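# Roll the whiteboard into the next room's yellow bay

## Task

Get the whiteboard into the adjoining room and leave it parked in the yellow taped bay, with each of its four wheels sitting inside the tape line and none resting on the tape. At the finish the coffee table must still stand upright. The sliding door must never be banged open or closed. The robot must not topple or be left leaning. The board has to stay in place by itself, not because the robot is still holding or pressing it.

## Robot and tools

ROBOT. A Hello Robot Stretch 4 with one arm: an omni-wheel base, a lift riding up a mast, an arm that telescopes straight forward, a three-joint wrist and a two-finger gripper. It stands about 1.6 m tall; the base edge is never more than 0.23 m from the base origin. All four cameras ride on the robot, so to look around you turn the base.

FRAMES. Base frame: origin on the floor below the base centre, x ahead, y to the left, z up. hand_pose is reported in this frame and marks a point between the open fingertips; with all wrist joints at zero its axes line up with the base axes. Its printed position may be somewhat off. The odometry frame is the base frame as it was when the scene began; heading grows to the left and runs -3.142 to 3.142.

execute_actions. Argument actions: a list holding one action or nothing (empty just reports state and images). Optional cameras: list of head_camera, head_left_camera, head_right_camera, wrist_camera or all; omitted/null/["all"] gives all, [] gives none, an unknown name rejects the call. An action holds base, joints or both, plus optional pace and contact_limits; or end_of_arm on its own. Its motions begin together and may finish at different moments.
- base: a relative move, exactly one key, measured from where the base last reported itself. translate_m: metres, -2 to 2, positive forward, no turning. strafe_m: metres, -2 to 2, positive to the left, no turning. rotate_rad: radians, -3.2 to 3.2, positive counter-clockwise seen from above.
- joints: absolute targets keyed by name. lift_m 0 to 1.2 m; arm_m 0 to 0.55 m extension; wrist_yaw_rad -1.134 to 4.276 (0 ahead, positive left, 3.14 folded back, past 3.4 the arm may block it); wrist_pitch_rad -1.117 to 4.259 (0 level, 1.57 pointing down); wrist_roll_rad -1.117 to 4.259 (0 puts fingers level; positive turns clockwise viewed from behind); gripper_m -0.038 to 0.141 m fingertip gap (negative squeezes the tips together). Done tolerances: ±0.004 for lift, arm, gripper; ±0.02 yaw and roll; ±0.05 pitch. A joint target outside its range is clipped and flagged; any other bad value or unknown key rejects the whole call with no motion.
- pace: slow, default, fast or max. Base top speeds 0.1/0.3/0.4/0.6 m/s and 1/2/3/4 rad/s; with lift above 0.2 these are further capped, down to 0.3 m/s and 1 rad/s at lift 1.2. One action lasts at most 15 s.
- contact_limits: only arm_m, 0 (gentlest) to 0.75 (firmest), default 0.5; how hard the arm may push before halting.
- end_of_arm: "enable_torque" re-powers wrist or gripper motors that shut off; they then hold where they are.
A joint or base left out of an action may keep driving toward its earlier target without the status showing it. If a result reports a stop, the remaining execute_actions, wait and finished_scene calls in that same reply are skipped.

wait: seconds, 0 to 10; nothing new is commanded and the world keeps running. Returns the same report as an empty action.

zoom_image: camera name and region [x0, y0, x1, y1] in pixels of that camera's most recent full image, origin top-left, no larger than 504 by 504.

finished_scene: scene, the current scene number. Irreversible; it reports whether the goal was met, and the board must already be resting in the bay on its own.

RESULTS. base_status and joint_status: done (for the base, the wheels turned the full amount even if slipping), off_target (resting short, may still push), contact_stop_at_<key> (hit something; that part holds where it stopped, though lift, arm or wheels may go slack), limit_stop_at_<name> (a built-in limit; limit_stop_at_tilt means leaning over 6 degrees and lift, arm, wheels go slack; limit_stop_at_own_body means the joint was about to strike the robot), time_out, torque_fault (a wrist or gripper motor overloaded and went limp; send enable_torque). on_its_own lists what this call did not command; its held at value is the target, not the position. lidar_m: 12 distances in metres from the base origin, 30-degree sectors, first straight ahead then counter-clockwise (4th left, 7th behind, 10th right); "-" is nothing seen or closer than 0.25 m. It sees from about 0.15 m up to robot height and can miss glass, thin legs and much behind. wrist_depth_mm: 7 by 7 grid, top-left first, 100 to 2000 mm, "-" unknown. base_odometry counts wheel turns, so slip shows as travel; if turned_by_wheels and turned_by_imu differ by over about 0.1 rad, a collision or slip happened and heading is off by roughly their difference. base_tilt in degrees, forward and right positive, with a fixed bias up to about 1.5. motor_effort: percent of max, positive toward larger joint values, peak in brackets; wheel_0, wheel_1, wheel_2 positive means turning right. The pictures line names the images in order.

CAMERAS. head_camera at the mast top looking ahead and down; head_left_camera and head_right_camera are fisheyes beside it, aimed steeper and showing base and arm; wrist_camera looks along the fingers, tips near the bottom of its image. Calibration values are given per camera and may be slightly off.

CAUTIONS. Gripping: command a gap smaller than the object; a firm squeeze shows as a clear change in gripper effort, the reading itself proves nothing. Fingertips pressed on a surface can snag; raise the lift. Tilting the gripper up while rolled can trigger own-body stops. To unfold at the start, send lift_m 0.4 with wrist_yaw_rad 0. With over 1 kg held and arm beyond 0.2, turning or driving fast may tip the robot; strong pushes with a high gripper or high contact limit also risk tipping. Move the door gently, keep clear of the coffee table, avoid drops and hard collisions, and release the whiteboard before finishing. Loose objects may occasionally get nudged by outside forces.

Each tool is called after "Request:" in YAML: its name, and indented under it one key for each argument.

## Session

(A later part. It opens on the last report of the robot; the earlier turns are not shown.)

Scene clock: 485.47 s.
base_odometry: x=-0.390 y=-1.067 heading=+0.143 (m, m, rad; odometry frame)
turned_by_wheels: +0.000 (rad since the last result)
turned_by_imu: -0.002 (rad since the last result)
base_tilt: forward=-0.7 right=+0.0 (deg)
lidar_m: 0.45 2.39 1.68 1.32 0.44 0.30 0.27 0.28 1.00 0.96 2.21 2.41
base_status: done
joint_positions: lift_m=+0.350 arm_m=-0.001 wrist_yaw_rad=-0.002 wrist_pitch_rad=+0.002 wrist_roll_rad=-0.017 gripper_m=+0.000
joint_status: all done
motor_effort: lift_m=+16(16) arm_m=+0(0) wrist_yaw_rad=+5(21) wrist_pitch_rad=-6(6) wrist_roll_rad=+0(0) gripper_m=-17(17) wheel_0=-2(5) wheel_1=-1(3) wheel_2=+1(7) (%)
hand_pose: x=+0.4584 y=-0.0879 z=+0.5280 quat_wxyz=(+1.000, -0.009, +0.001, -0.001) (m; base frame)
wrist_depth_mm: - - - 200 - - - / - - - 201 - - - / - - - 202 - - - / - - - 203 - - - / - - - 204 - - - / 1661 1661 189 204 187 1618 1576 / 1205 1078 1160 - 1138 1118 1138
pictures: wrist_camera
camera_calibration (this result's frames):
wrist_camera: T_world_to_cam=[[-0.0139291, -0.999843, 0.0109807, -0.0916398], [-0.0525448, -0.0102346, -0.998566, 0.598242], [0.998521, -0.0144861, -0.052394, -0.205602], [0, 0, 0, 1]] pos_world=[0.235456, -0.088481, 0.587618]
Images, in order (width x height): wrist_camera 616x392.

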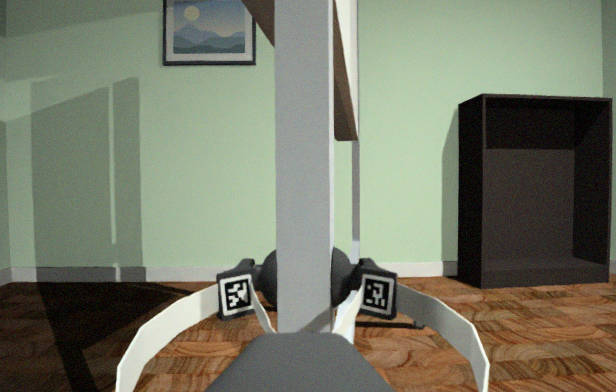

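Request:
execute_actions:
  actions:
    - {"base": {"strafe_m": -0.5}, "joints": {"gripper_m": -0.01}}

Scene clock: 499.53 s.
base_odometry: x=-0.319 y=-1.561 heading=+0.144 (m, m, rad; odometry frame)
turned_by_wheels: +0.001 (rad since the last result)
turned_by_imu: -0.001 (rad since the last result)
base_tilt: forward=-0.6 right=+0.0 (deg)
lidar_m: 0.44 2.49 2.21 1.25 0.43 0.51 2.33 2.40 0.48 0.54 1.68 2.25
base_status: done
joint_positions: lift_m=+0.350 arm_m=-0.001 wrist_yaw_rad=+0.008 wrist_pitch_rad=+0.002 wrist_roll_rad=-0.017 gripper_m=-0.010
joint_status: all done
on_its_own: wrist_yaw_rad is at rest, and its effort (-22) is outside its rest range (-13 to +13)
motor_effort: lift_m=+16(16) arm_m=+0(0) wrist_yaw_rad=-22(32) wrist_pitch_rad=-5(6) wrist_roll_rad=+0(0) gripper_m=-16(20) wheel_0=+4(14) wheel_1=+3(8) wheel_2=+2(4) (%)
hand_pose: x=+0.4592 y=-0.0851 z=+0.5281 quat_wxyz=(+1.000, -0.009, +0.001, +0.004) (m; base frame)
wrist_depth_mm: - - 377 202 - - - / - - 768 203 - - - / - - - 204 - - 1921 / - - - 205 - - 1921 / - - - 206 - - 1921 / 1618 1499 198 206 183 1618 1576 / 1182 1138 1182 - 1138 1078 1138
pictures: head_camera, head_left_camera, head_right_camera, wrist_camera
camera_calibration (this result's frames):
wrist_camera: T_world_to_cam=[[-0.00416204, -0.999931, 0.0109772, -0.0932986], [-0.0520811, -0.0107457, -0.998585, 0.598173], [0.998634, -0.00472785, -0.0520328, -0.205812], [0, 0, 0, 1]] pos_world=[0.236296, -0.0878374, 0.587642]
Images, in order (width x height): head_camera 420x560, head_left_camera 420x672, head_right_camera 420x672, wrist_camera 616x392.

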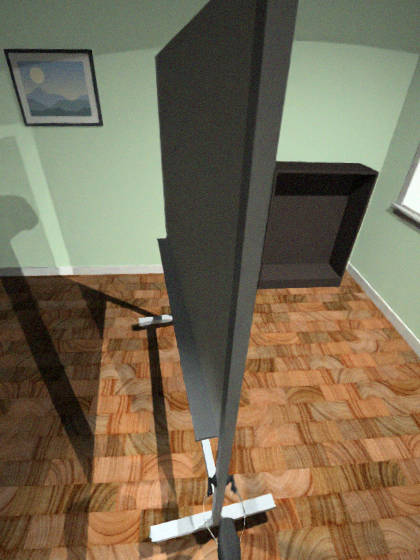

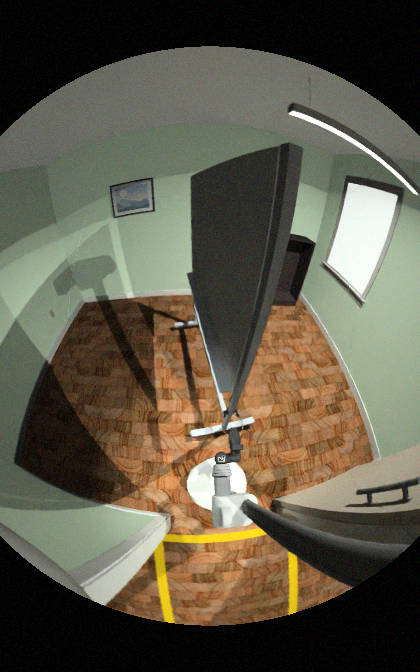

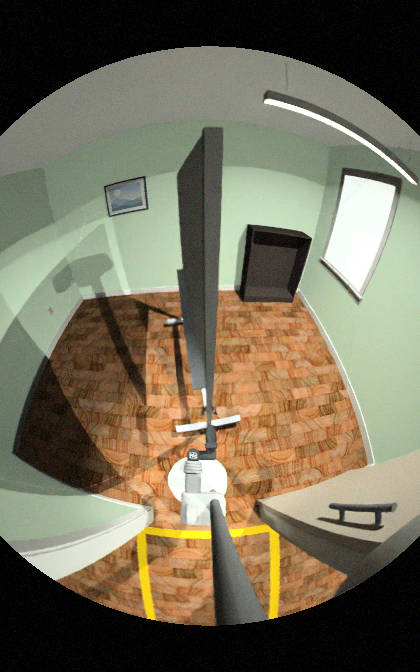

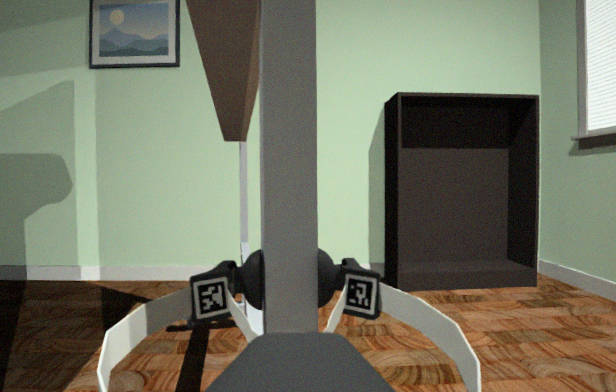

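Request:
execute_actions:
  actions:
    - {"base": {"translate_m": -0.6}, "joints": {"gripper_m": -0.025}}

Scene clock: 514.13 s.
base_odometry: x=-0.912 y=-1.647 heading=+0.144 (m, m, rad; odometry frame)
turned_by_wheels: +0.000 (rad since the last result)
turned_by_imu: +0.000 (rad since the last result)
base_tilt: forward=-0.7 right=-0.1 (deg)
lidar_m: 0.43 3.08 0.38 0.71 1.49 1.80 1.71 1.77 1.73 0.92 0.51 2.30
base_status: done
joint_positions: lift_m=+0.350 arm_m=-0.001 wrist_yaw_rad=+0.004 wrist_pitch_rad=+0.002 wrist_roll_rad=-0.017 gripper_m=-0.024
joint_status: all done
motor_effort: lift_m=+16(16) arm_m=+0(1) wrist_yaw_rad=-8(40) wrist_pitch_rad=-6(8) wrist_roll_rad=+1(1) gripper_m=-21(24) wheel_0=+0(5) wheel_1=+1(4) wheel_2=+1(17) (%)
hand_pose: x=+0.4589 y=-0.0863 z=+0.5280 quat_wxyz=(+1.000, -0.009, +0.001, +0.002) (m; base frame)
wrist_depth_mm: - - 424 200 - - - / - - - 201 - - - / - - - 202 - - - / - - - 203 - - - / - - - 204 - - - / 1661 1661 180 204 181 1618 1618 / 1205 1098 1182 - 1138 1098 1118
pictures: head_camera, head_left_camera, head_right_camera, wrist_camera
camera_calibration (this result's frames):
wrist_camera: T_world_to_cam=[[-0.00834104, -0.999905, 0.0109823, -0.0925902], [-0.0525871, -0.0105289, -0.998561, 0.59825], [0.998582, -0.00890656, -0.0524943, -0.205627], [0, 0, 0, 1]] pos_world=[0.236023, -0.0881139, 0.587611]
Images, in order (width x height): head_camera 420x560, head_left_camera 420x672, head_right_camera 420x672, wrist_camera 616x392.

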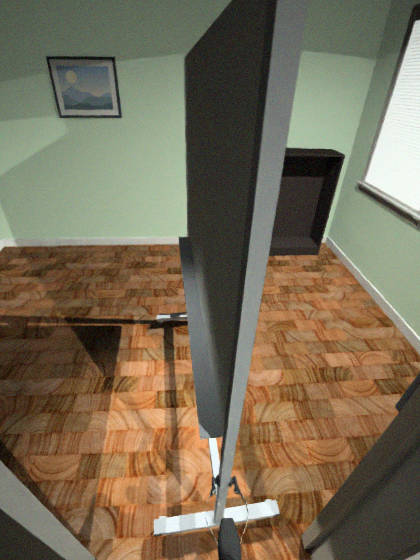

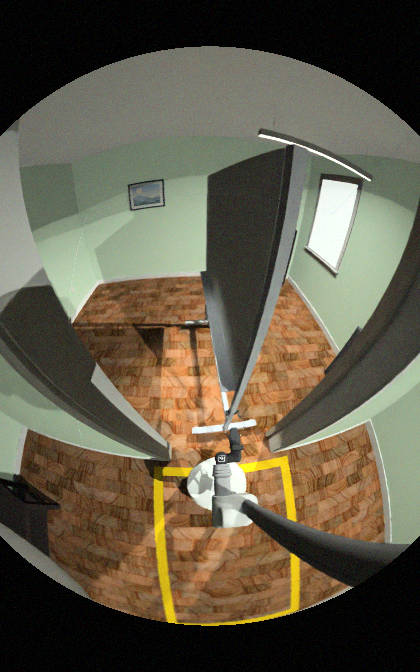

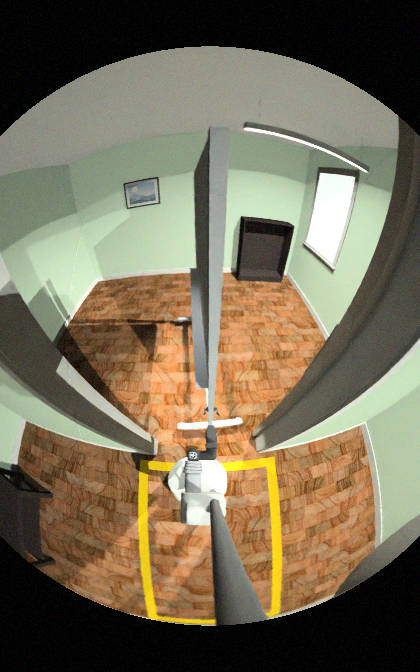

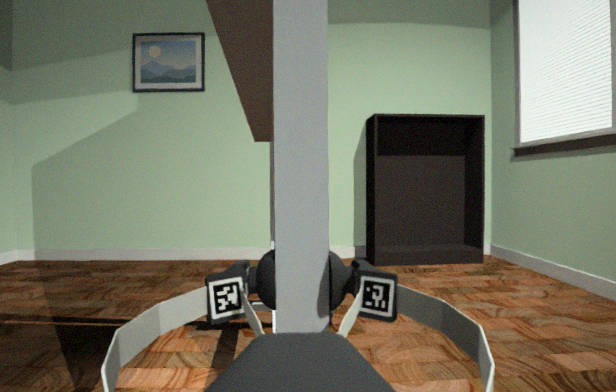

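Request:
execute_actions:
  actions:
    - {"base": {"translate_m": -1.25}}

Scene clock: 584.73 s.
base_odometry: x=-2.149 y=-1.827 heading=+0.144 (m, m, rad; odometry frame)
turned_by_wheels: +0.000 (rad since the last result)
turned_by_imu: -0.002 (rad since the last result)
base_tilt: forward=-0.6 right=+0.0 (deg)
lidar_m: 0.43 1.48 1.44 1.36 0.70 0.47 0.45 0.47 0.63 1.63 1.74 1.55
base_status: done
joint_positions: lift_m=+0.350 arm_m=-0.001 wrist_yaw_rad=-0.002 wrist_pitch_rad=+0.002 wrist_roll_rad=-0.017 gripper_m=-0.024
joint_status: not commanded
motor_effort: lift_m=+16(16) arm_m=-1(1) wrist_yaw_rad=+5(21) wrist_pitch_rad=-6(8) wrist_roll_rad=+1(0) gripper_m=-21(26) wheel_0=-2(5) wheel_1=+0(6) wheel_2=+1(15) (%)
hand_pose: x=+0.4585 y=-0.0879 z=+0.5279 quat_wxyz=(+1.000, -0.009, +0.001, -0.001) (m; base frame)
wrist_depth_mm: 1138 1160 - 201 1336 1205 1229 / 1160 1160 - 202 1336 1205 1229 / 1160 1182 - 204 1336 1229 1229 / 1160 1182 - 204 1336 1229 1255 / 1182 1182 - 205 1281 1229 1229 / 1160 1182 184 206 181 1255 1255 / 1160 1078 1182 - 1160 1118 1118
pictures: head_camera, head_left_camera, head_right_camera, wrist_camera
camera_calibration (this result's frames):
wrist_camera: T_world_to_cam=[[-0.0137923, -0.999845, 0.0109827, -0.0916624], [-0.0527311, -0.0102411, -0.998556, 0.598275], [0.998513, -0.0143515, -0.0525816, -0.205629], [0, 0, 0, 1]] pos_world=[0.235607, -0.0884722, 0.587605]
Images, in order (width x height): head_camera 420x560, head_left_camera 420x672, head_right_camera 420x672, wrist_camera 616x392.

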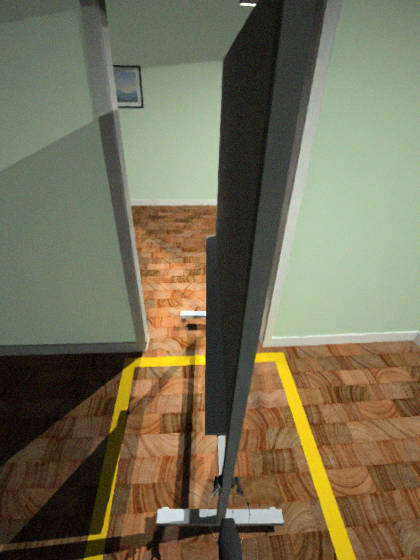

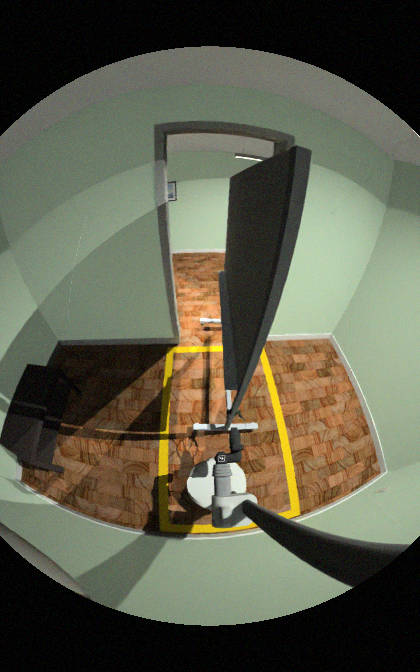

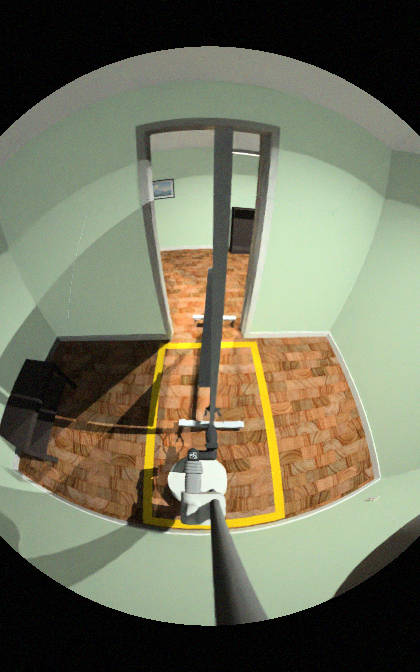

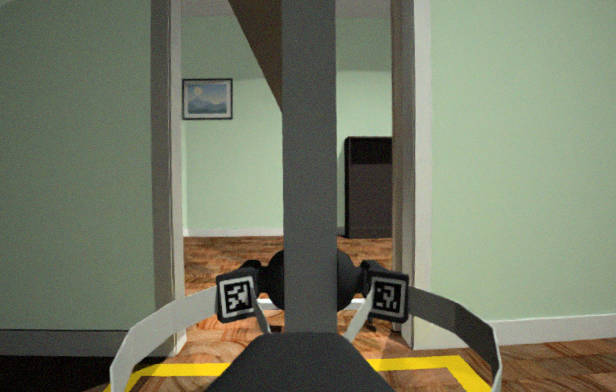

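Request:
zoom_image:
  camera: "head_right_camera"
  region: [150, 280, 280, 370]

Request:
zoom_image:
  camera: "wrist_camera"
  region: [160, 230, 460, 380]

Region (150, 280, 280, 370) of head_right_camera's 420x672 image, scaled by 3.877, with more detail than that image has; it fills the top 349 rows of this view, and the rest is white.

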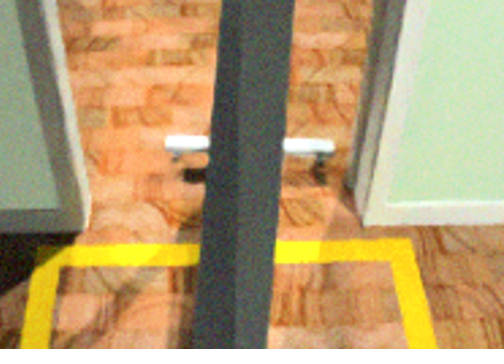

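Region (160, 230, 460, 380) of wrist_camera's 616x392 image, scaled by 1.680.

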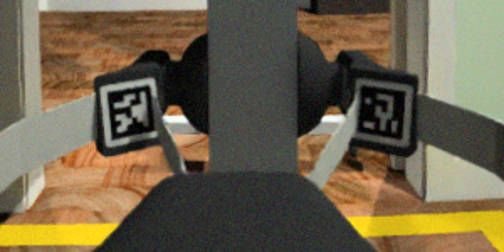

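Request:
execute_actions:
  actions:
    - {"base": {"strafe_m": 0.12}}
  cameras: []

Request:
execute_actions:
  actions:
    - {"base": {"translate_m": -0.17}, "pace": "slow"}

Scene clock: 648.57 s.
base_odometry: x=-2.167 y=-1.708 heading=+0.143 (m, m, rad; odometry frame)
turned_by_wheels: +0.000 (rad since the last result)
turned_by_imu: -0.002 (rad since the last result)
base_tilt: forward=-0.6 right=-0.1 (deg)
lidar_m: 0.44 1.49 1.31 1.25 0.71 0.49 0.46 0.48 0.64 1.67 1.88 1.60
base_status: done
joint_positions: lift_m=+0.350 arm_m=-0.001 wrist_yaw_rad=-0.008 wrist_pitch_rad=+0.002 wrist_roll_rad=-0.017 gripper_m=-0.024
joint_status: not commanded
on_its_own: wrist_yaw_rad is at rest, and its effort (+25) is outside its rest range (-13 to +13)
motor_effort: lift_m=+16(16) arm_m=-1(1) wrist_yaw_rad=+25(34) wrist_pitch_rad=-5(7) wrist_roll_rad=+0(1) gripper_m=-21(22) wheel_0=-2(14) wheel_1=-1(6) wheel_2=-2(4) (%)
hand_pose: x=+0.4580 y=-0.0897 z=+0.5280 quat_wxyz=(+1.000, -0.009, +0.001, -0.004) (m; base frame)
wrist_depth_mm: 1138 1160 1229 202 - 1205 1229 / 1138 1160 - 202 - 1229 1229 / 1160 1182 - 204 - 1229 1229 / 1160 1182 - 205 - 1255 1255 / 1160 1182 1205 206 1366 1229 1255 / 1182 1205 184 206 183 1255 1255 / 1160 1060 1160 - 1160 1118 1138
pictures: none
No camera images: the call's "cameras" was empty. Leave "cameras" out to get every camera's image.

Scene clock: 651.57 s.
base_odometry: x=-2.335 y=-1.732 heading=+0.143 (m, m, rad; odometry frame)
turned_by_wheels: +0.000 (rad since the last result)
turned_by_imu: -0.001 (rad since the last result)
base_tilt: forward=-0.5 right=+0.0 (deg)
lidar_m: 0.44 1.66 1.31 1.25 0.43 0.31 0.28 0.31 0.41 1.05 1.87 1.75
base_status: done
joint_positions: lift_m=+0.350 arm_m=-0.001 wrist_yaw_rad=+0.001 wrist_pitch_rad=+0.002 wrist_roll_rad=-0.017 gripper_m=-0.024
joint_status: not commanded
motor_effort: lift_m=+16(16) arm_m=-1(0) wrist_yaw_rad=-3(24) wrist_pitch_rad=-7(6) wrist_roll_rad=+0(0) gripper_m=-21(23) wheel_0=-3(9) wheel_1=-3(6) wheel_2=+3(9) (%)
hand_pose: x=+0.4588 y=-0.0870 z=+0.5279 quat_wxyz=(+1.000, -0.009, +0.001, +0.001) (m; base frame)
wrist_depth_mm: 1308 1336 1336 204 - 1366 1397 / 1308 1336 1308 204 - 1366 1397 / 1336 1336 1336 206 - 1397 1397 / 1308 1336 1366 206 - 1397 1430 / 1336 1336 1366 207 - 1397 1397 / 1336 1336 183 208 182 1397 1397 / 1182 1078 1182 - 1138 1118 1138
pictures: head_camera, head_left_camera, head_right_camera, wrist_camera
camera_calibration (this result's frames):
wrist_camera: T_world_to_cam=[[-0.010776, -0.999882, 0.010985, -0.0921768], [-0.052865, -0.0104006, -0.998548, 0.598293], [0.998544, -0.011341, -0.0527467, -0.205547], [0, 0, 0, 1]] pos_world=[0.235883, -0.0882744, 0.587595]
Images, in order (width x height): head_camera 420x560, head_left_camera 420x672, head_right_camera 420x672, wrist_camera 616x392.

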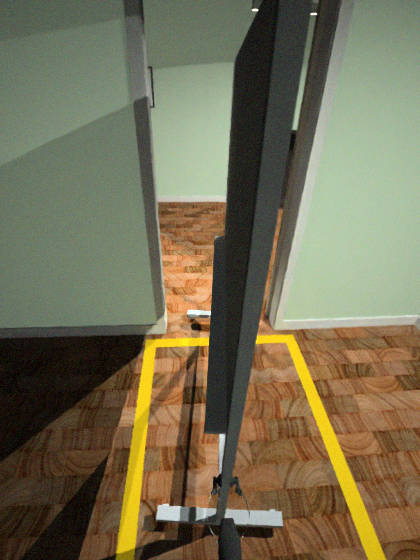

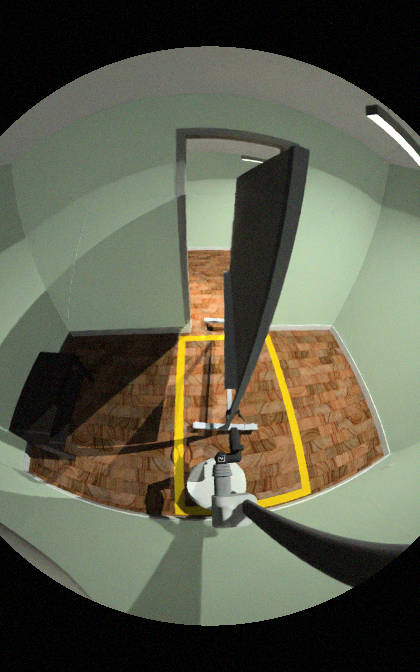

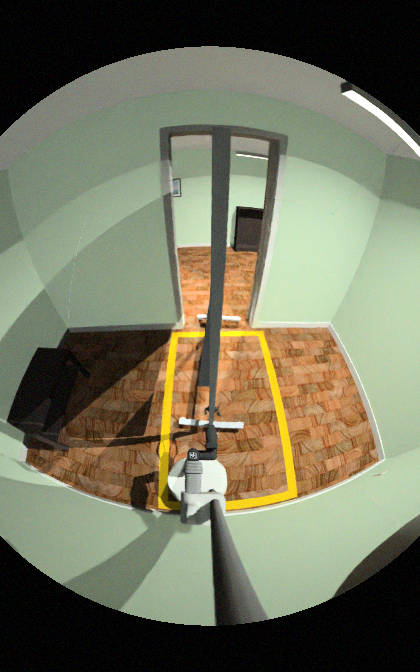

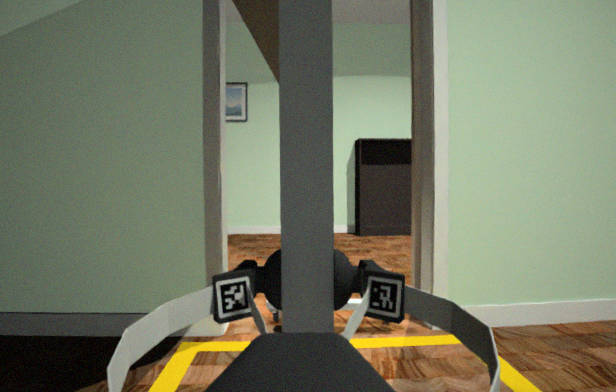

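Request:
execute_actions:
  actions:
    - {"joints": {"gripper_m": 0.06}}
  cameras: []

Request:
execute_actions:
  actions:
    - {"joints": {"gripper_m": 0.11, "wrist_pitch_rad": -0.9}}
  cameras: []

Request:
execute_actions:
  actions:
    - {"base": {"strafe_m": 0.48}, "pace": "fast"}
  cameras: []

Request:
execute_actions:
  actions:
    - {"base": {"translate_m": 0.54}, "pace": "fast"}
  cameras: []

Request:
execute_actions:
  actions:
    - {"base": {"rotate_rad": -1.585}, "joints": {"wrist_pitch_rad": 0.0}, "pace": "fast"}

Scene clock: 677.13 s.
base_odometry: x=-2.335 y=-1.732 heading=+0.143 (m, m, rad; odometry frame)
turned_by_wheels: +0.000 (rad since the last result)
turned_by_imu: -0.002 (rad since the last result)
base_tilt: forward=-0.7 right=-0.1 (deg)
lidar_m: 0.45 1.67 1.30 1.24 0.44 0.31 0.28 0.30 0.42 1.07 1.91 1.74
base_status: not commanded
joint_positions: lift_m=+0.350 arm_m=-0.001 wrist_yaw_rad=+0.000 wrist_pitch_rad=+0.002 wrist_roll_rad=-0.017 gripper_m=+0.060
joint_status: all done
motor_effort: lift_m=+16(16) arm_m=-1(1) wrist_yaw_rad=+2(21) wrist_pitch_rad=-5(6) wrist_roll_rad=+0(0) gripper_m=-3(22) wheel_0=-2(3) wheel_1=-1(3) wheel_2=-2(5) (%)
hand_pose: x=+0.4586 y=-0.0875 z=+0.5281 quat_wxyz=(+1.000, -0.009, +0.001, +0.000) (m; base frame)
wrist_depth_mm: 1308 1336 1308 209 - 1366 1397 / 1308 1336 1366 211 - 1366 1397 / 1308 1336 1336 211 - 1397 1397 / 1336 1336 1366 213 - 1397 1397 / 1336 1366 1336 214 1499 1430 1397 / 1336 1336 198 215 1397 1397 1430 / 1182 1118 1182 - 1138 1118 1138
pictures: none
No camera images: the call's "cameras" was empty. Leave "cameras" out to get every camera's image.

Scene clock: 678.50 s.
base_odometry: x=-2.335 y=-1.732 heading=+0.143 (m, m, rad; odometry frame)
turned_by_wheels: +0.000 (rad since the last result)
turned_by_imu: +0.000 (rad since the last result)
base_tilt: forward=-0.5 right=+0.0 (deg)
lidar_m: 0.42 1.64 1.31 1.24 0.45 0.31 0.28 0.29 0.39 1.05 1.89 1.75
base_status: not commanded
joint_positions: lift_m=+0.350 arm_m=-0.001 wrist_yaw_rad=+0.000 wrist_pitch_rad=-0.898 wrist_roll_rad=-0.017 gripper_m=+0.110
joint_status: all done
motor_effort: lift_m=+16(16) arm_m=-1(1) wrist_yaw_rad=+2(3) wrist_pitch_rad=-4(14) wrist_roll_rad=+0(0) gripper_m=+1(1) wheel_0=-2(2) wheel_1=-1(1) wheel_2=-2(2) (%)
hand_pose: x=+0.3499 y=-0.0874 z=+0.7543 quat_wxyz=(+0.901, -0.008, -0.434, -0.004) (m; base frame)
wrist_depth_mm: 1708 1661 1661 1661 1708 1661 1661 / 1808 1808 1808 1808 1863 1863 1863 / - - - - - - - / - - - - - - - / 1756 1808 1863 - - 1921 1921 / 1537 1499 1537 327 1576 1618 1661 / 1397 1397 1430 - - 1430 1464
pictures: none
No camera images: the call's "cameras" was empty. Leave "cameras" out to get every camera's image.

Scene clock: 680.93 s.
base_odometry: x=-2.403 y=-1.257 heading=+0.143 (m, m, rad; odometry frame)
turned_by_wheels: +0.000 (rad since the last result)
turned_by_imu: +0.003 (rad since the last result)
base_tilt: forward=-0.6 right=+0.0 (deg)
lidar_m: 1.60 1.12 0.80 0.76 0.42 0.30 0.29 0.31 0.45 1.10 0.70 0.74
base_status: done
joint_positions: lift_m=+0.350 arm_m=-0.001 wrist_yaw_rad=+0.000 wrist_pitch_rad=-0.898 wrist_roll_rad=-0.017 gripper_m=+0.110
joint_status: not commanded
motor_effort: lift_m=+16(16) arm_m=-1(1) wrist_yaw_rad=+0(2) wrist_pitch_rad=-5(5) wrist_roll_rad=+0(1) gripper_m=+1(0) wheel_0=+0(11) wheel_1=+0(10) wheel_2=+0(0) (%)
hand_pose: x=+0.3498 y=-0.0874 z=+0.7543 quat_wxyz=(+0.901, -0.008, -0.434, -0.004) (m; base frame)
wrist_depth_mm: 1708 1661 1661 1661 1618 1661 1708 / 1808 1808 1808 1863 1863 931 1430 / - - - - - 960 661 / - - - - - 991 668 / 1756 1808 1808 1863 - 1008 676 / 1537 1537 1499 1576 - 946 683 / 1397 1397 1397 - - 960 691
pictures: none
No camera images: the call's "cameras" was empty. Leave "cameras" out to get every camera's image.

Scene clock: 683.63 s.
base_odometry: x=-1.869 y=-1.180 heading=+0.143 (m, m, rad; odometry frame)
turned_by_wheels: +0.000 (rad since the last result)
turned_by_imu: +0.000 (rad since the last result)
base_tilt: forward=-0.5 right=+0.0 (deg)
lidar_m: 1.05 1.09 0.81 0.78 0.81 0.90 0.85 0.87 1.18 0.51 0.51 0.82
base_status: done
joint_positions: lift_m=+0.350 arm_m=-0.001 wrist_yaw_rad=+0.000 wrist_pitch_rad=-0.898 wrist_roll_rad=-0.017 gripper_m=+0.110
joint_status: not commanded
motor_effort: lift_m=+16(16) arm_m=+0(1) wrist_yaw_rad=+2(2) wrist_pitch_rad=-4(5) wrist_roll_rad=+1(0) gripper_m=-1(1) wheel_0=-1(8) wheel_1=+0(7) wheel_2=+0(13) (%)
hand_pose: x=+0.3498 y=-0.0874 z=+0.7543 quat_wxyz=(+0.901, -0.008, -0.434, -0.004) (m; base frame)
wrist_depth_mm: 1661 1661 1661 1661 1661 1661 683 / 1808 1808 1808 1863 1808 1025 707 / 1618 1618 1618 1661 1661 1060 715 / 1336 1336 1336 1366 - 1078 732 / 1138 1160 1160 1182 - 1098 741 / 991 976 960 1008 1060 1042 759 / 878 878 891 - - - 750
pictures: none
No camera images: the call's "cameras" was empty. Leave "cameras" out to get every camera's image.

Scene clock: 685.37 s.
base_odometry: x=-1.869 y=-1.180 heading=-1.442 (m, m, rad; odometry frame)
turned_by_wheels: -1.585 (rad since the last result)
turned_by_imu: -1.571 (rad since the last result)
base_tilt: forward=-0.6 right=+0.0 (deg)
lidar_m: 0.50 0.55 0.81 1.06 1.11 0.82 0.78 0.81 0.88 0.85 0.88 1.17
base_status: done
joint_positions: lift_m=+0.350 arm_m=-0.001 wrist_yaw_rad=+0.000 wrist_pitch_rad=+0.002 wrist_roll_rad=-0.017 gripper_m=+0.110
joint_status: all done
motor_effort: lift_m=+16(16) arm_m=-1(1) wrist_yaw_rad=+1(1) wrist_pitch_rad=-6(6) wrist_roll_rad=+0(1) gripper_m=+1(0) wheel_0=-1(7) wheel_1=-1(9) wheel_2=+1(5) (%)
hand_pose: x=+0.4587 y=-0.0874 z=+0.5280 quat_wxyz=(+1.000, -0.009, +0.001, +0.000) (m; base frame)
wrist_depth_mm: 1618 1921 - - - 1336 960 / 1708 - - - - 1366 960 / 1708 - - - - 1366 976 / 1708 - - - - 1336 991 / 1661 - - - - 1366 991 / 1537 1499 1397 1397 1397 1281 976 / 1182 1118 1182 - 1138 1118 960
pictures: head_camera, head_left_camera, head_right_camera, wrist_camera
camera_calibration (this result's frames):
wrist_camera: T_world_to_cam=[[-0.0120979, -0.999867, 0.0109578, -0.0919373], [-0.0523801, -0.0103098, -0.998574, 0.59822], [0.998554, -0.0126546, -0.0522484, -0.205819], [0, 0, 0, 1]] pos_world=[0.235744, -0.0883621, 0.587621]
Images, in order (width x height): head_camera 420x560, head_left_camera 420x672, head_right_camera 420x672, wrist_camera 616x392.

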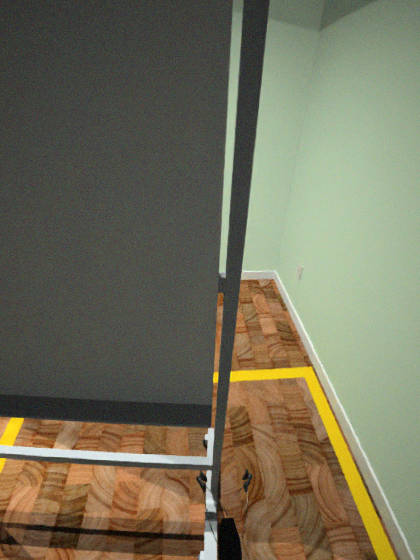

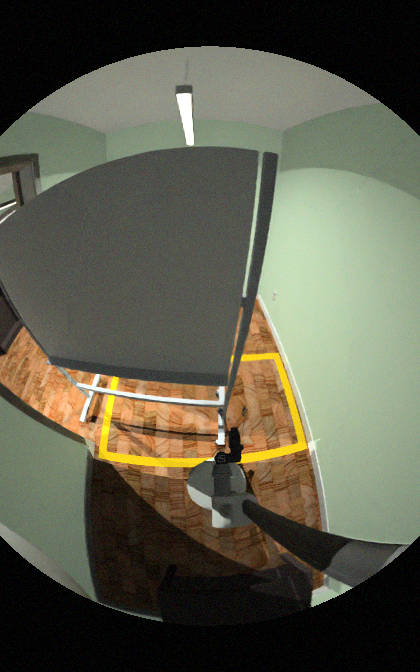

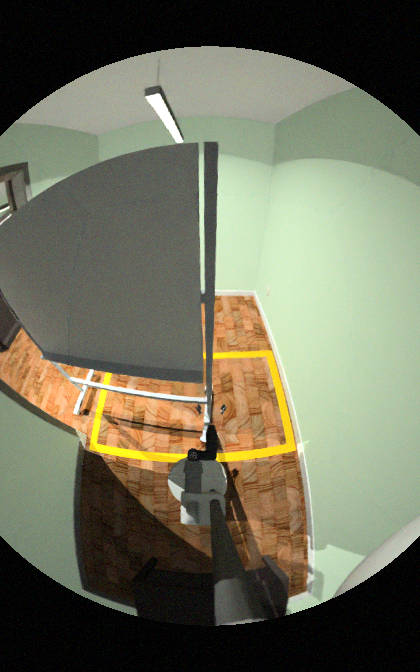

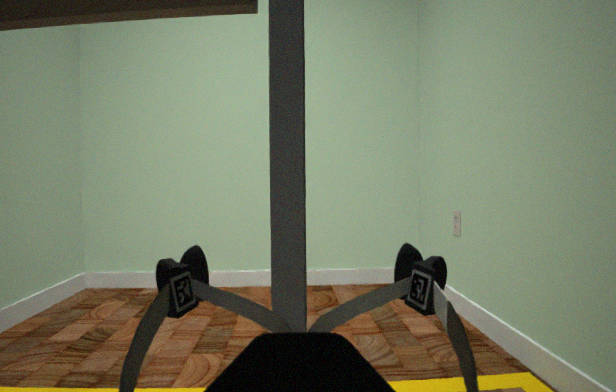

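Request:
execute_actions:
  actions:
    - {"joints": {"arm_m": 0.108, "gripper_m": 0.075}}
  cameras: ["wrist_camera"]

Scene clock: 710.00 s.
base_odometry: x=-1.869 y=-1.180 heading=-1.442 (m, m, rad; odometry frame)
turned_by_wheels: +0.000 (rad since the last result)
turned_by_imu: -0.001 (rad since the last result)
base_tilt: forward=-0.6 right=+0.0 (deg)
lidar_m: 0.50 0.52 0.77 1.06 1.10 0.82 0.76 0.81 0.89 0.84 0.87 1.16
base_status: not commanded
joint_positions: lift_m=+0.350 arm_m=+0.107 wrist_yaw_rad=+0.000 wrist_pitch_rad=+0.002 wrist_roll_rad=-0.017 gripper_m=+0.075
joint_status: all done
motor_effort: lift_m=+16(16) arm_m=+5(7) wrist_yaw_rad=+3(1) wrist_pitch_rad=-6(5) wrist_roll_rad=+0(0) gripper_m=+1(3) wheel_0=-1(0) wheel_1=+0(0) wheel_2=+1(1) (%)
hand_pose: x=+0.5665 y=-0.0874 z=+0.5280 quat_wxyz=(+1.000, -0.009, +0.001, +0.000) (m; base frame)
wrist_depth_mm: 1708 1756 1863 1863 1921 1308 960 / 1708 1863 1863 1863 1921 1336 960 / 1708 1808 1863 1921 1863 1336 960 / 1661 1863 1863 1921 1921 1366 976 / 1661 1863 1863 1921 1921 1366 976 / 1499 1661 214 222 200 1336 960 / 1182 1138 1182 - 1138 1098 960
pictures: wrist_camera
camera_calibration (this result's frames):
wrist_camera: T_world_to_cam=[[-0.0120985, -0.999867, 0.0109596, -0.0906337], [-0.0525305, -0.0103097, -0.998566, 0.603906], [0.998546, -0.0126569, -0.0523988, -0.313407], [0, 0, 0, 1]] pos_world=[0.343578, -0.0883623, 0.587611]
Images, in order (width x height): wrist_camera 616x392.

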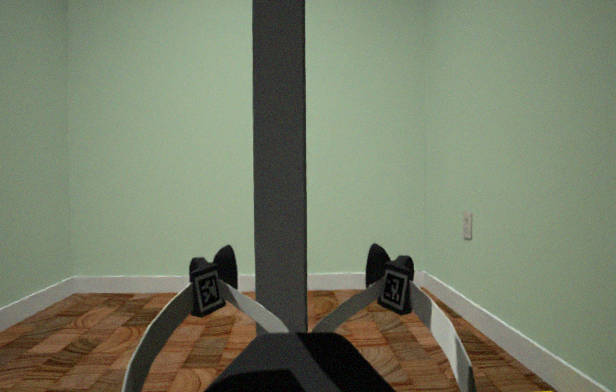

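Request:
execute_actions:
  actions:
    - {"base": {"strafe_m": -0.43}, "joints": {"arm_m": 0.123, "gripper_m": 0.005}}

Scene clock: 719.37 s.
base_odometry: x=-2.295 y=-1.236 heading=-1.441 (m, m, rad; odometry frame)
turned_by_wheels: +0.001 (rad since the last result)
turned_by_imu: +0.000 (rad since the last result)
base_tilt: forward=-0.7 right=-0.1 (deg)
lidar_m: 0.48 0.51 0.74 1.49 1.13 0.80 0.76 0.63 0.44 0.41 0.42 0.57
base_status: done
joint_positions: lift_m=+0.350 arm_m=+0.122 wrist_yaw_rad=+0.010 wrist_pitch_rad=+0.002 wrist_roll_rad=-0.017 gripper_m=+0.005
joint_status: all done
on_its_own: wrist_yaw_rad is at rest, and its effort (-29) is outside its rest range (-13 to +13)
motor_effort: lift_m=+16(16) arm_m=+3(5) wrist_yaw_rad=-29(92) wrist_pitch_rad=-4(6) wrist_roll_rad=+0(0) gripper_m=-13(11) wheel_0=+7(28) wheel_1=+2(6) wheel_2=+5(14) (%)
hand_pose: x=+0.5827 y=-0.0844 z=+0.5280 quat_wxyz=(+1.000, -0.009, +0.001, +0.005) (m; base frame)
wrist_depth_mm: 1808 1863 1863 190 1138 603 439 / 1808 1863 1863 192 1160 615 442 / 1863 1863 1921 193 1160 621 433 / 1863 1863 1921 194 1160 621 436 / 1863 1863 1921 195 1042 621 436 / 1618 1661 187 196 187 615 445 / 1182 1078 1182 - 1025 539 442
pictures: head_camera, head_left_camera, head_right_camera, wrist_camera
camera_calibration (this result's frames):
wrist_camera: T_world_to_cam=[[-0.00168151, -0.999939, 0.0109596, -0.0935036], [-0.0523417, -0.0108566, -0.99857, 0.604659], [0.998628, -0.00225276, -0.0523202, -0.328798], [0, 0, 0, 1]] pos_world=[0.359839, -0.087674, 0.587616]
Images, in order (width x height): head_camera 420x560, head_left_camera 420x672, head_right_camera 420x672, wrist_camera 616x392.

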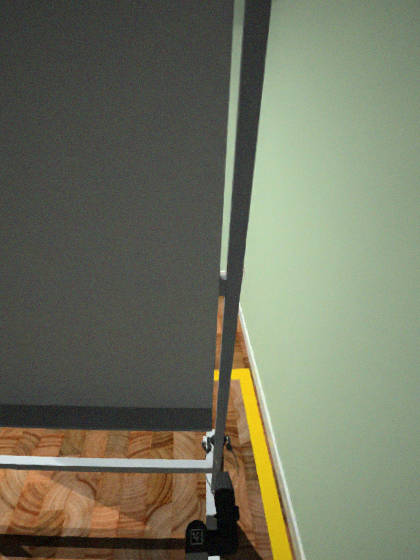

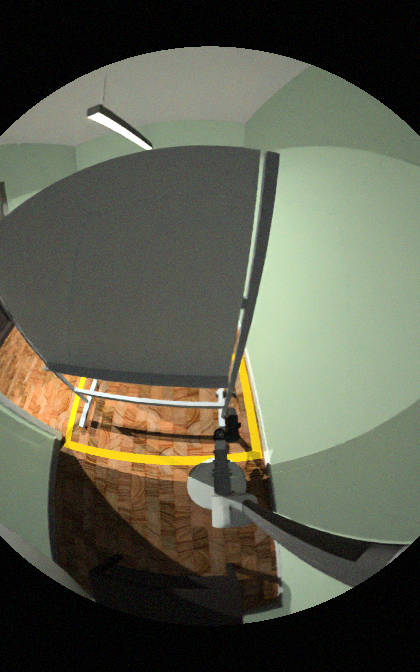

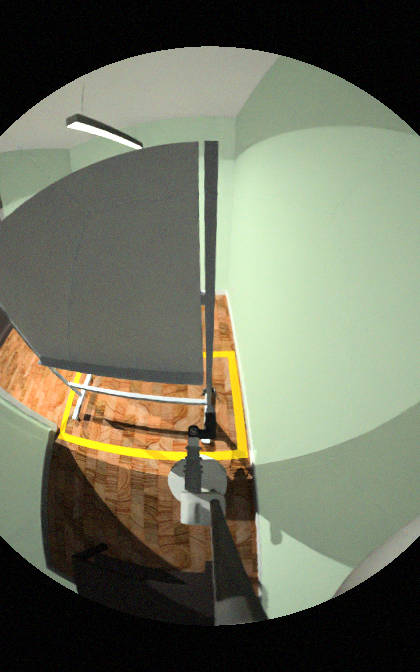

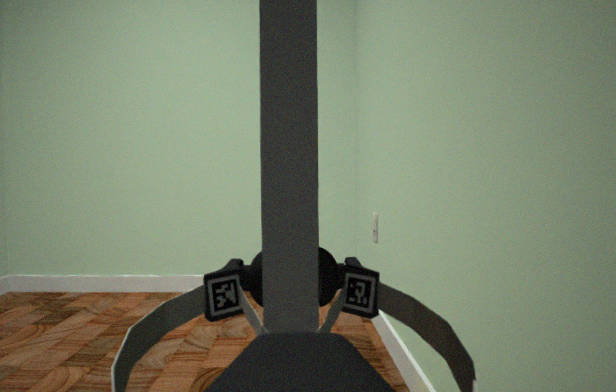

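Request:
zoom_image:
  camera: "head_left_camera"
  region: [40, 340, 280, 480]

Request:
execute_actions:
  actions:
    - {"joints": {"gripper_m": 0.07}}
  cameras: []

Request:
execute_actions:
  actions:
    - {"joints": {"arm_m": 0.0}, "pace": "fast"}

Region (40, 340, 280, 480) of head_left_camera's 420x672 image, scaled by 2.100, with more detail than that image has; it fills the top 294 rows of this view, and the rest is white.

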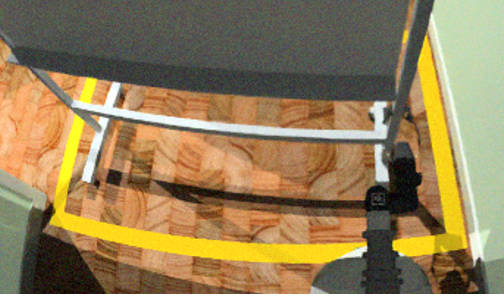

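Scene clock: 726.43 s.
base_odometry: x=-2.295 y=-1.236 heading=-1.442 (m, m, rad; odometry frame)
turned_by_wheels: -0.001 (rad since the last result)
turned_by_imu: -0.002 (rad since the last result)
base_tilt: forward=-0.6 right=-0.1 (deg)
lidar_m: 0.49 0.52 0.75 1.47 1.13 0.79 0.75 0.61 0.44 0.40 0.43 0.60
base_status: not commanded
joint_positions: lift_m=+0.350 arm_m=+0.122 wrist_yaw_rad=+0.000 wrist_pitch_rad=+0.002 wrist_roll_rad=-0.017 gripper_m=+0.070
joint_status: all done
motor_effort: lift_m=+16(16) arm_m=+3(3) wrist_yaw_rad=+1(30) wrist_pitch_rad=-6(6) wrist_roll_rad=+0(0) gripper_m=-1(13) wheel_0=+2(7) wheel_1=-1(2) wheel_2=+1(5) (%)
hand_pose: x=+0.5819 y=-0.0873 z=+0.5280 quat_wxyz=(+1.000, -0.009, +0.001, +0.000) (m; base frame)
wrist_depth_mm: 1808 1863 1808 1863 1060 580 424 / 1863 1808 1863 1863 1060 585 427 / 1808 1863 1863 1921 1078 591 430 / 1863 1863 1863 1921 1078 591 430 / 1808 1863 1921 1921 891 591 430 / 1618 1661 199 202 198 591 430 / 1182 1138 1182 - 976 521 427
pictures: none
No camera images: the call's "cameras" was empty. Leave "cameras" out to get every camera's image.

Scene clock: 727.63 s.
base_odometry: x=-2.295 y=-1.236 heading=-1.442 (m, m, rad; odometry frame)
turned_by_wheels: +0.000 (rad since the last result)
turned_by_imu: +0.000 (rad since the last result)
base_tilt: forward=-0.6 right=+0.0 (deg)
lidar_m: 0.50 0.52 0.73 1.48 1.11 0.80 0.75 0.62 0.45 0.40 0.42 0.57
base_status: not commanded
joint_positions: lift_m=+0.350 arm_m=+0.001 wrist_yaw_rad=+0.000 wrist_pitch_rad=+0.002 wrist_roll_rad=-0.017 gripper_m=+0.070
joint_status: all done
motor_effort: lift_m=+16(16) arm_m=-5(5) wrist_yaw_rad=+3(1) wrist_pitch_rad=-6(5) wrist_roll_rad=+0(0) gripper_m=-1(0) wheel_0=+2(2) wheel_1=-1(1) wheel_2=+1(1) (%)
hand_pose: x=+0.4603 y=-0.0875 z=+0.5279 quat_wxyz=(+1.000, -0.009, +0.001, +0.000) (m; base frame)
wrist_depth_mm: 1921 - - - 1078 585 430 / 1921 - - - 1078 597 433 / - - - - 1098 597 436 / - - - - 1098 603 427 / - - - - 891 603 439 / 1618 1618 198 1397 198 603 436 / 1182 1118 1182 - 991 530 436
pictures: head_camera, head_left_camera, head_right_camera, wrist_camera
camera_calibration (this result's frames):
wrist_camera: T_world_to_cam=[[-0.0123075, -0.999864, 0.0109624, -0.0918837], [-0.0527457, -0.0102988, -0.998555, 0.59836], [0.998532, -0.0128679, -0.0526118, -0.207286], [0, 0, 0, 1]] pos_world=[0.237411, -0.0883761, 0.587597]
Images, in order (width x height): head_camera 420x560, head_left_camera 420x672, head_right_camera 420x672, wrist_camera 616x392.

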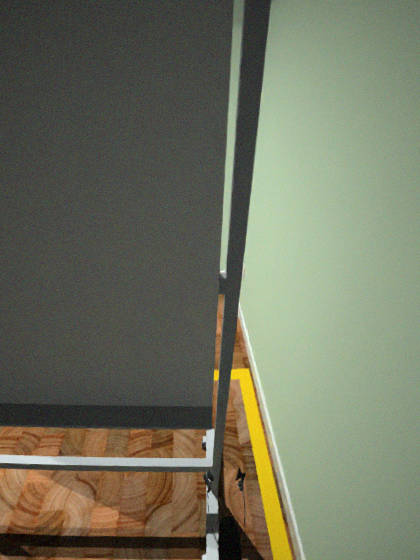

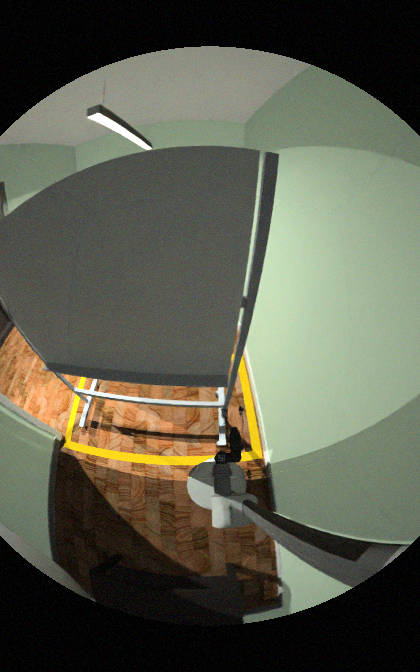

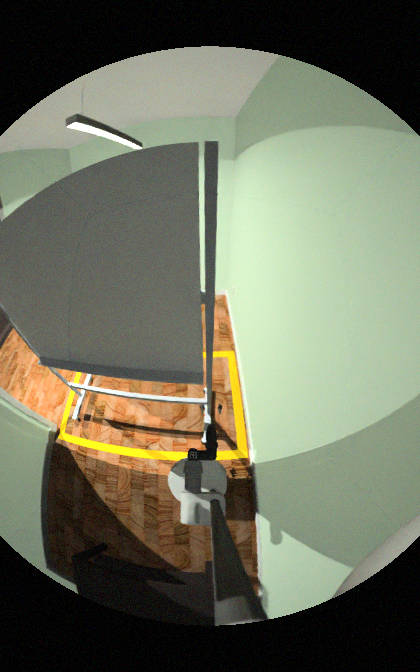

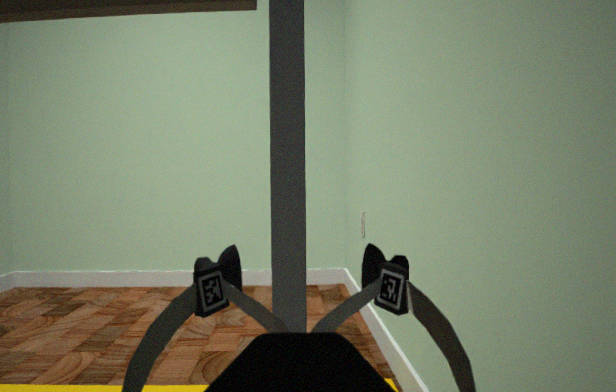

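Request:
zoom_image:
  camera: "head_left_camera"
  region: [50, 360, 150, 460]

Request:
zoom_image:
  camera: "head_left_camera"
  region: [170, 370, 280, 480]

Region (50, 360, 150, 460) of head_left_camera's 420x672 image, scaled by 5.040, with more detail than that image has.

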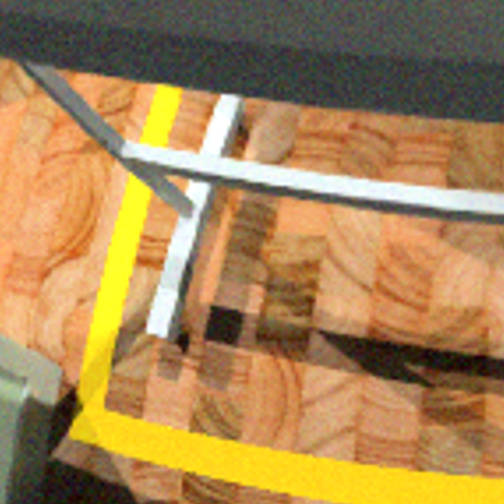

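Region (170, 370, 280, 480) of head_left_camera's 420x672 image, scaled by 4.582, with more detail than that image has.

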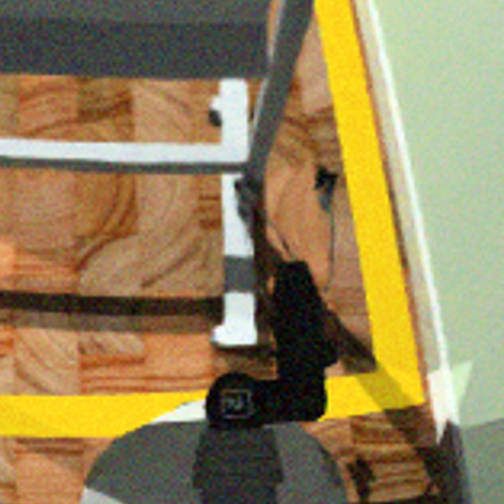

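Request:
finished_scene:
  scene: 1

The scene is finished: the task was done.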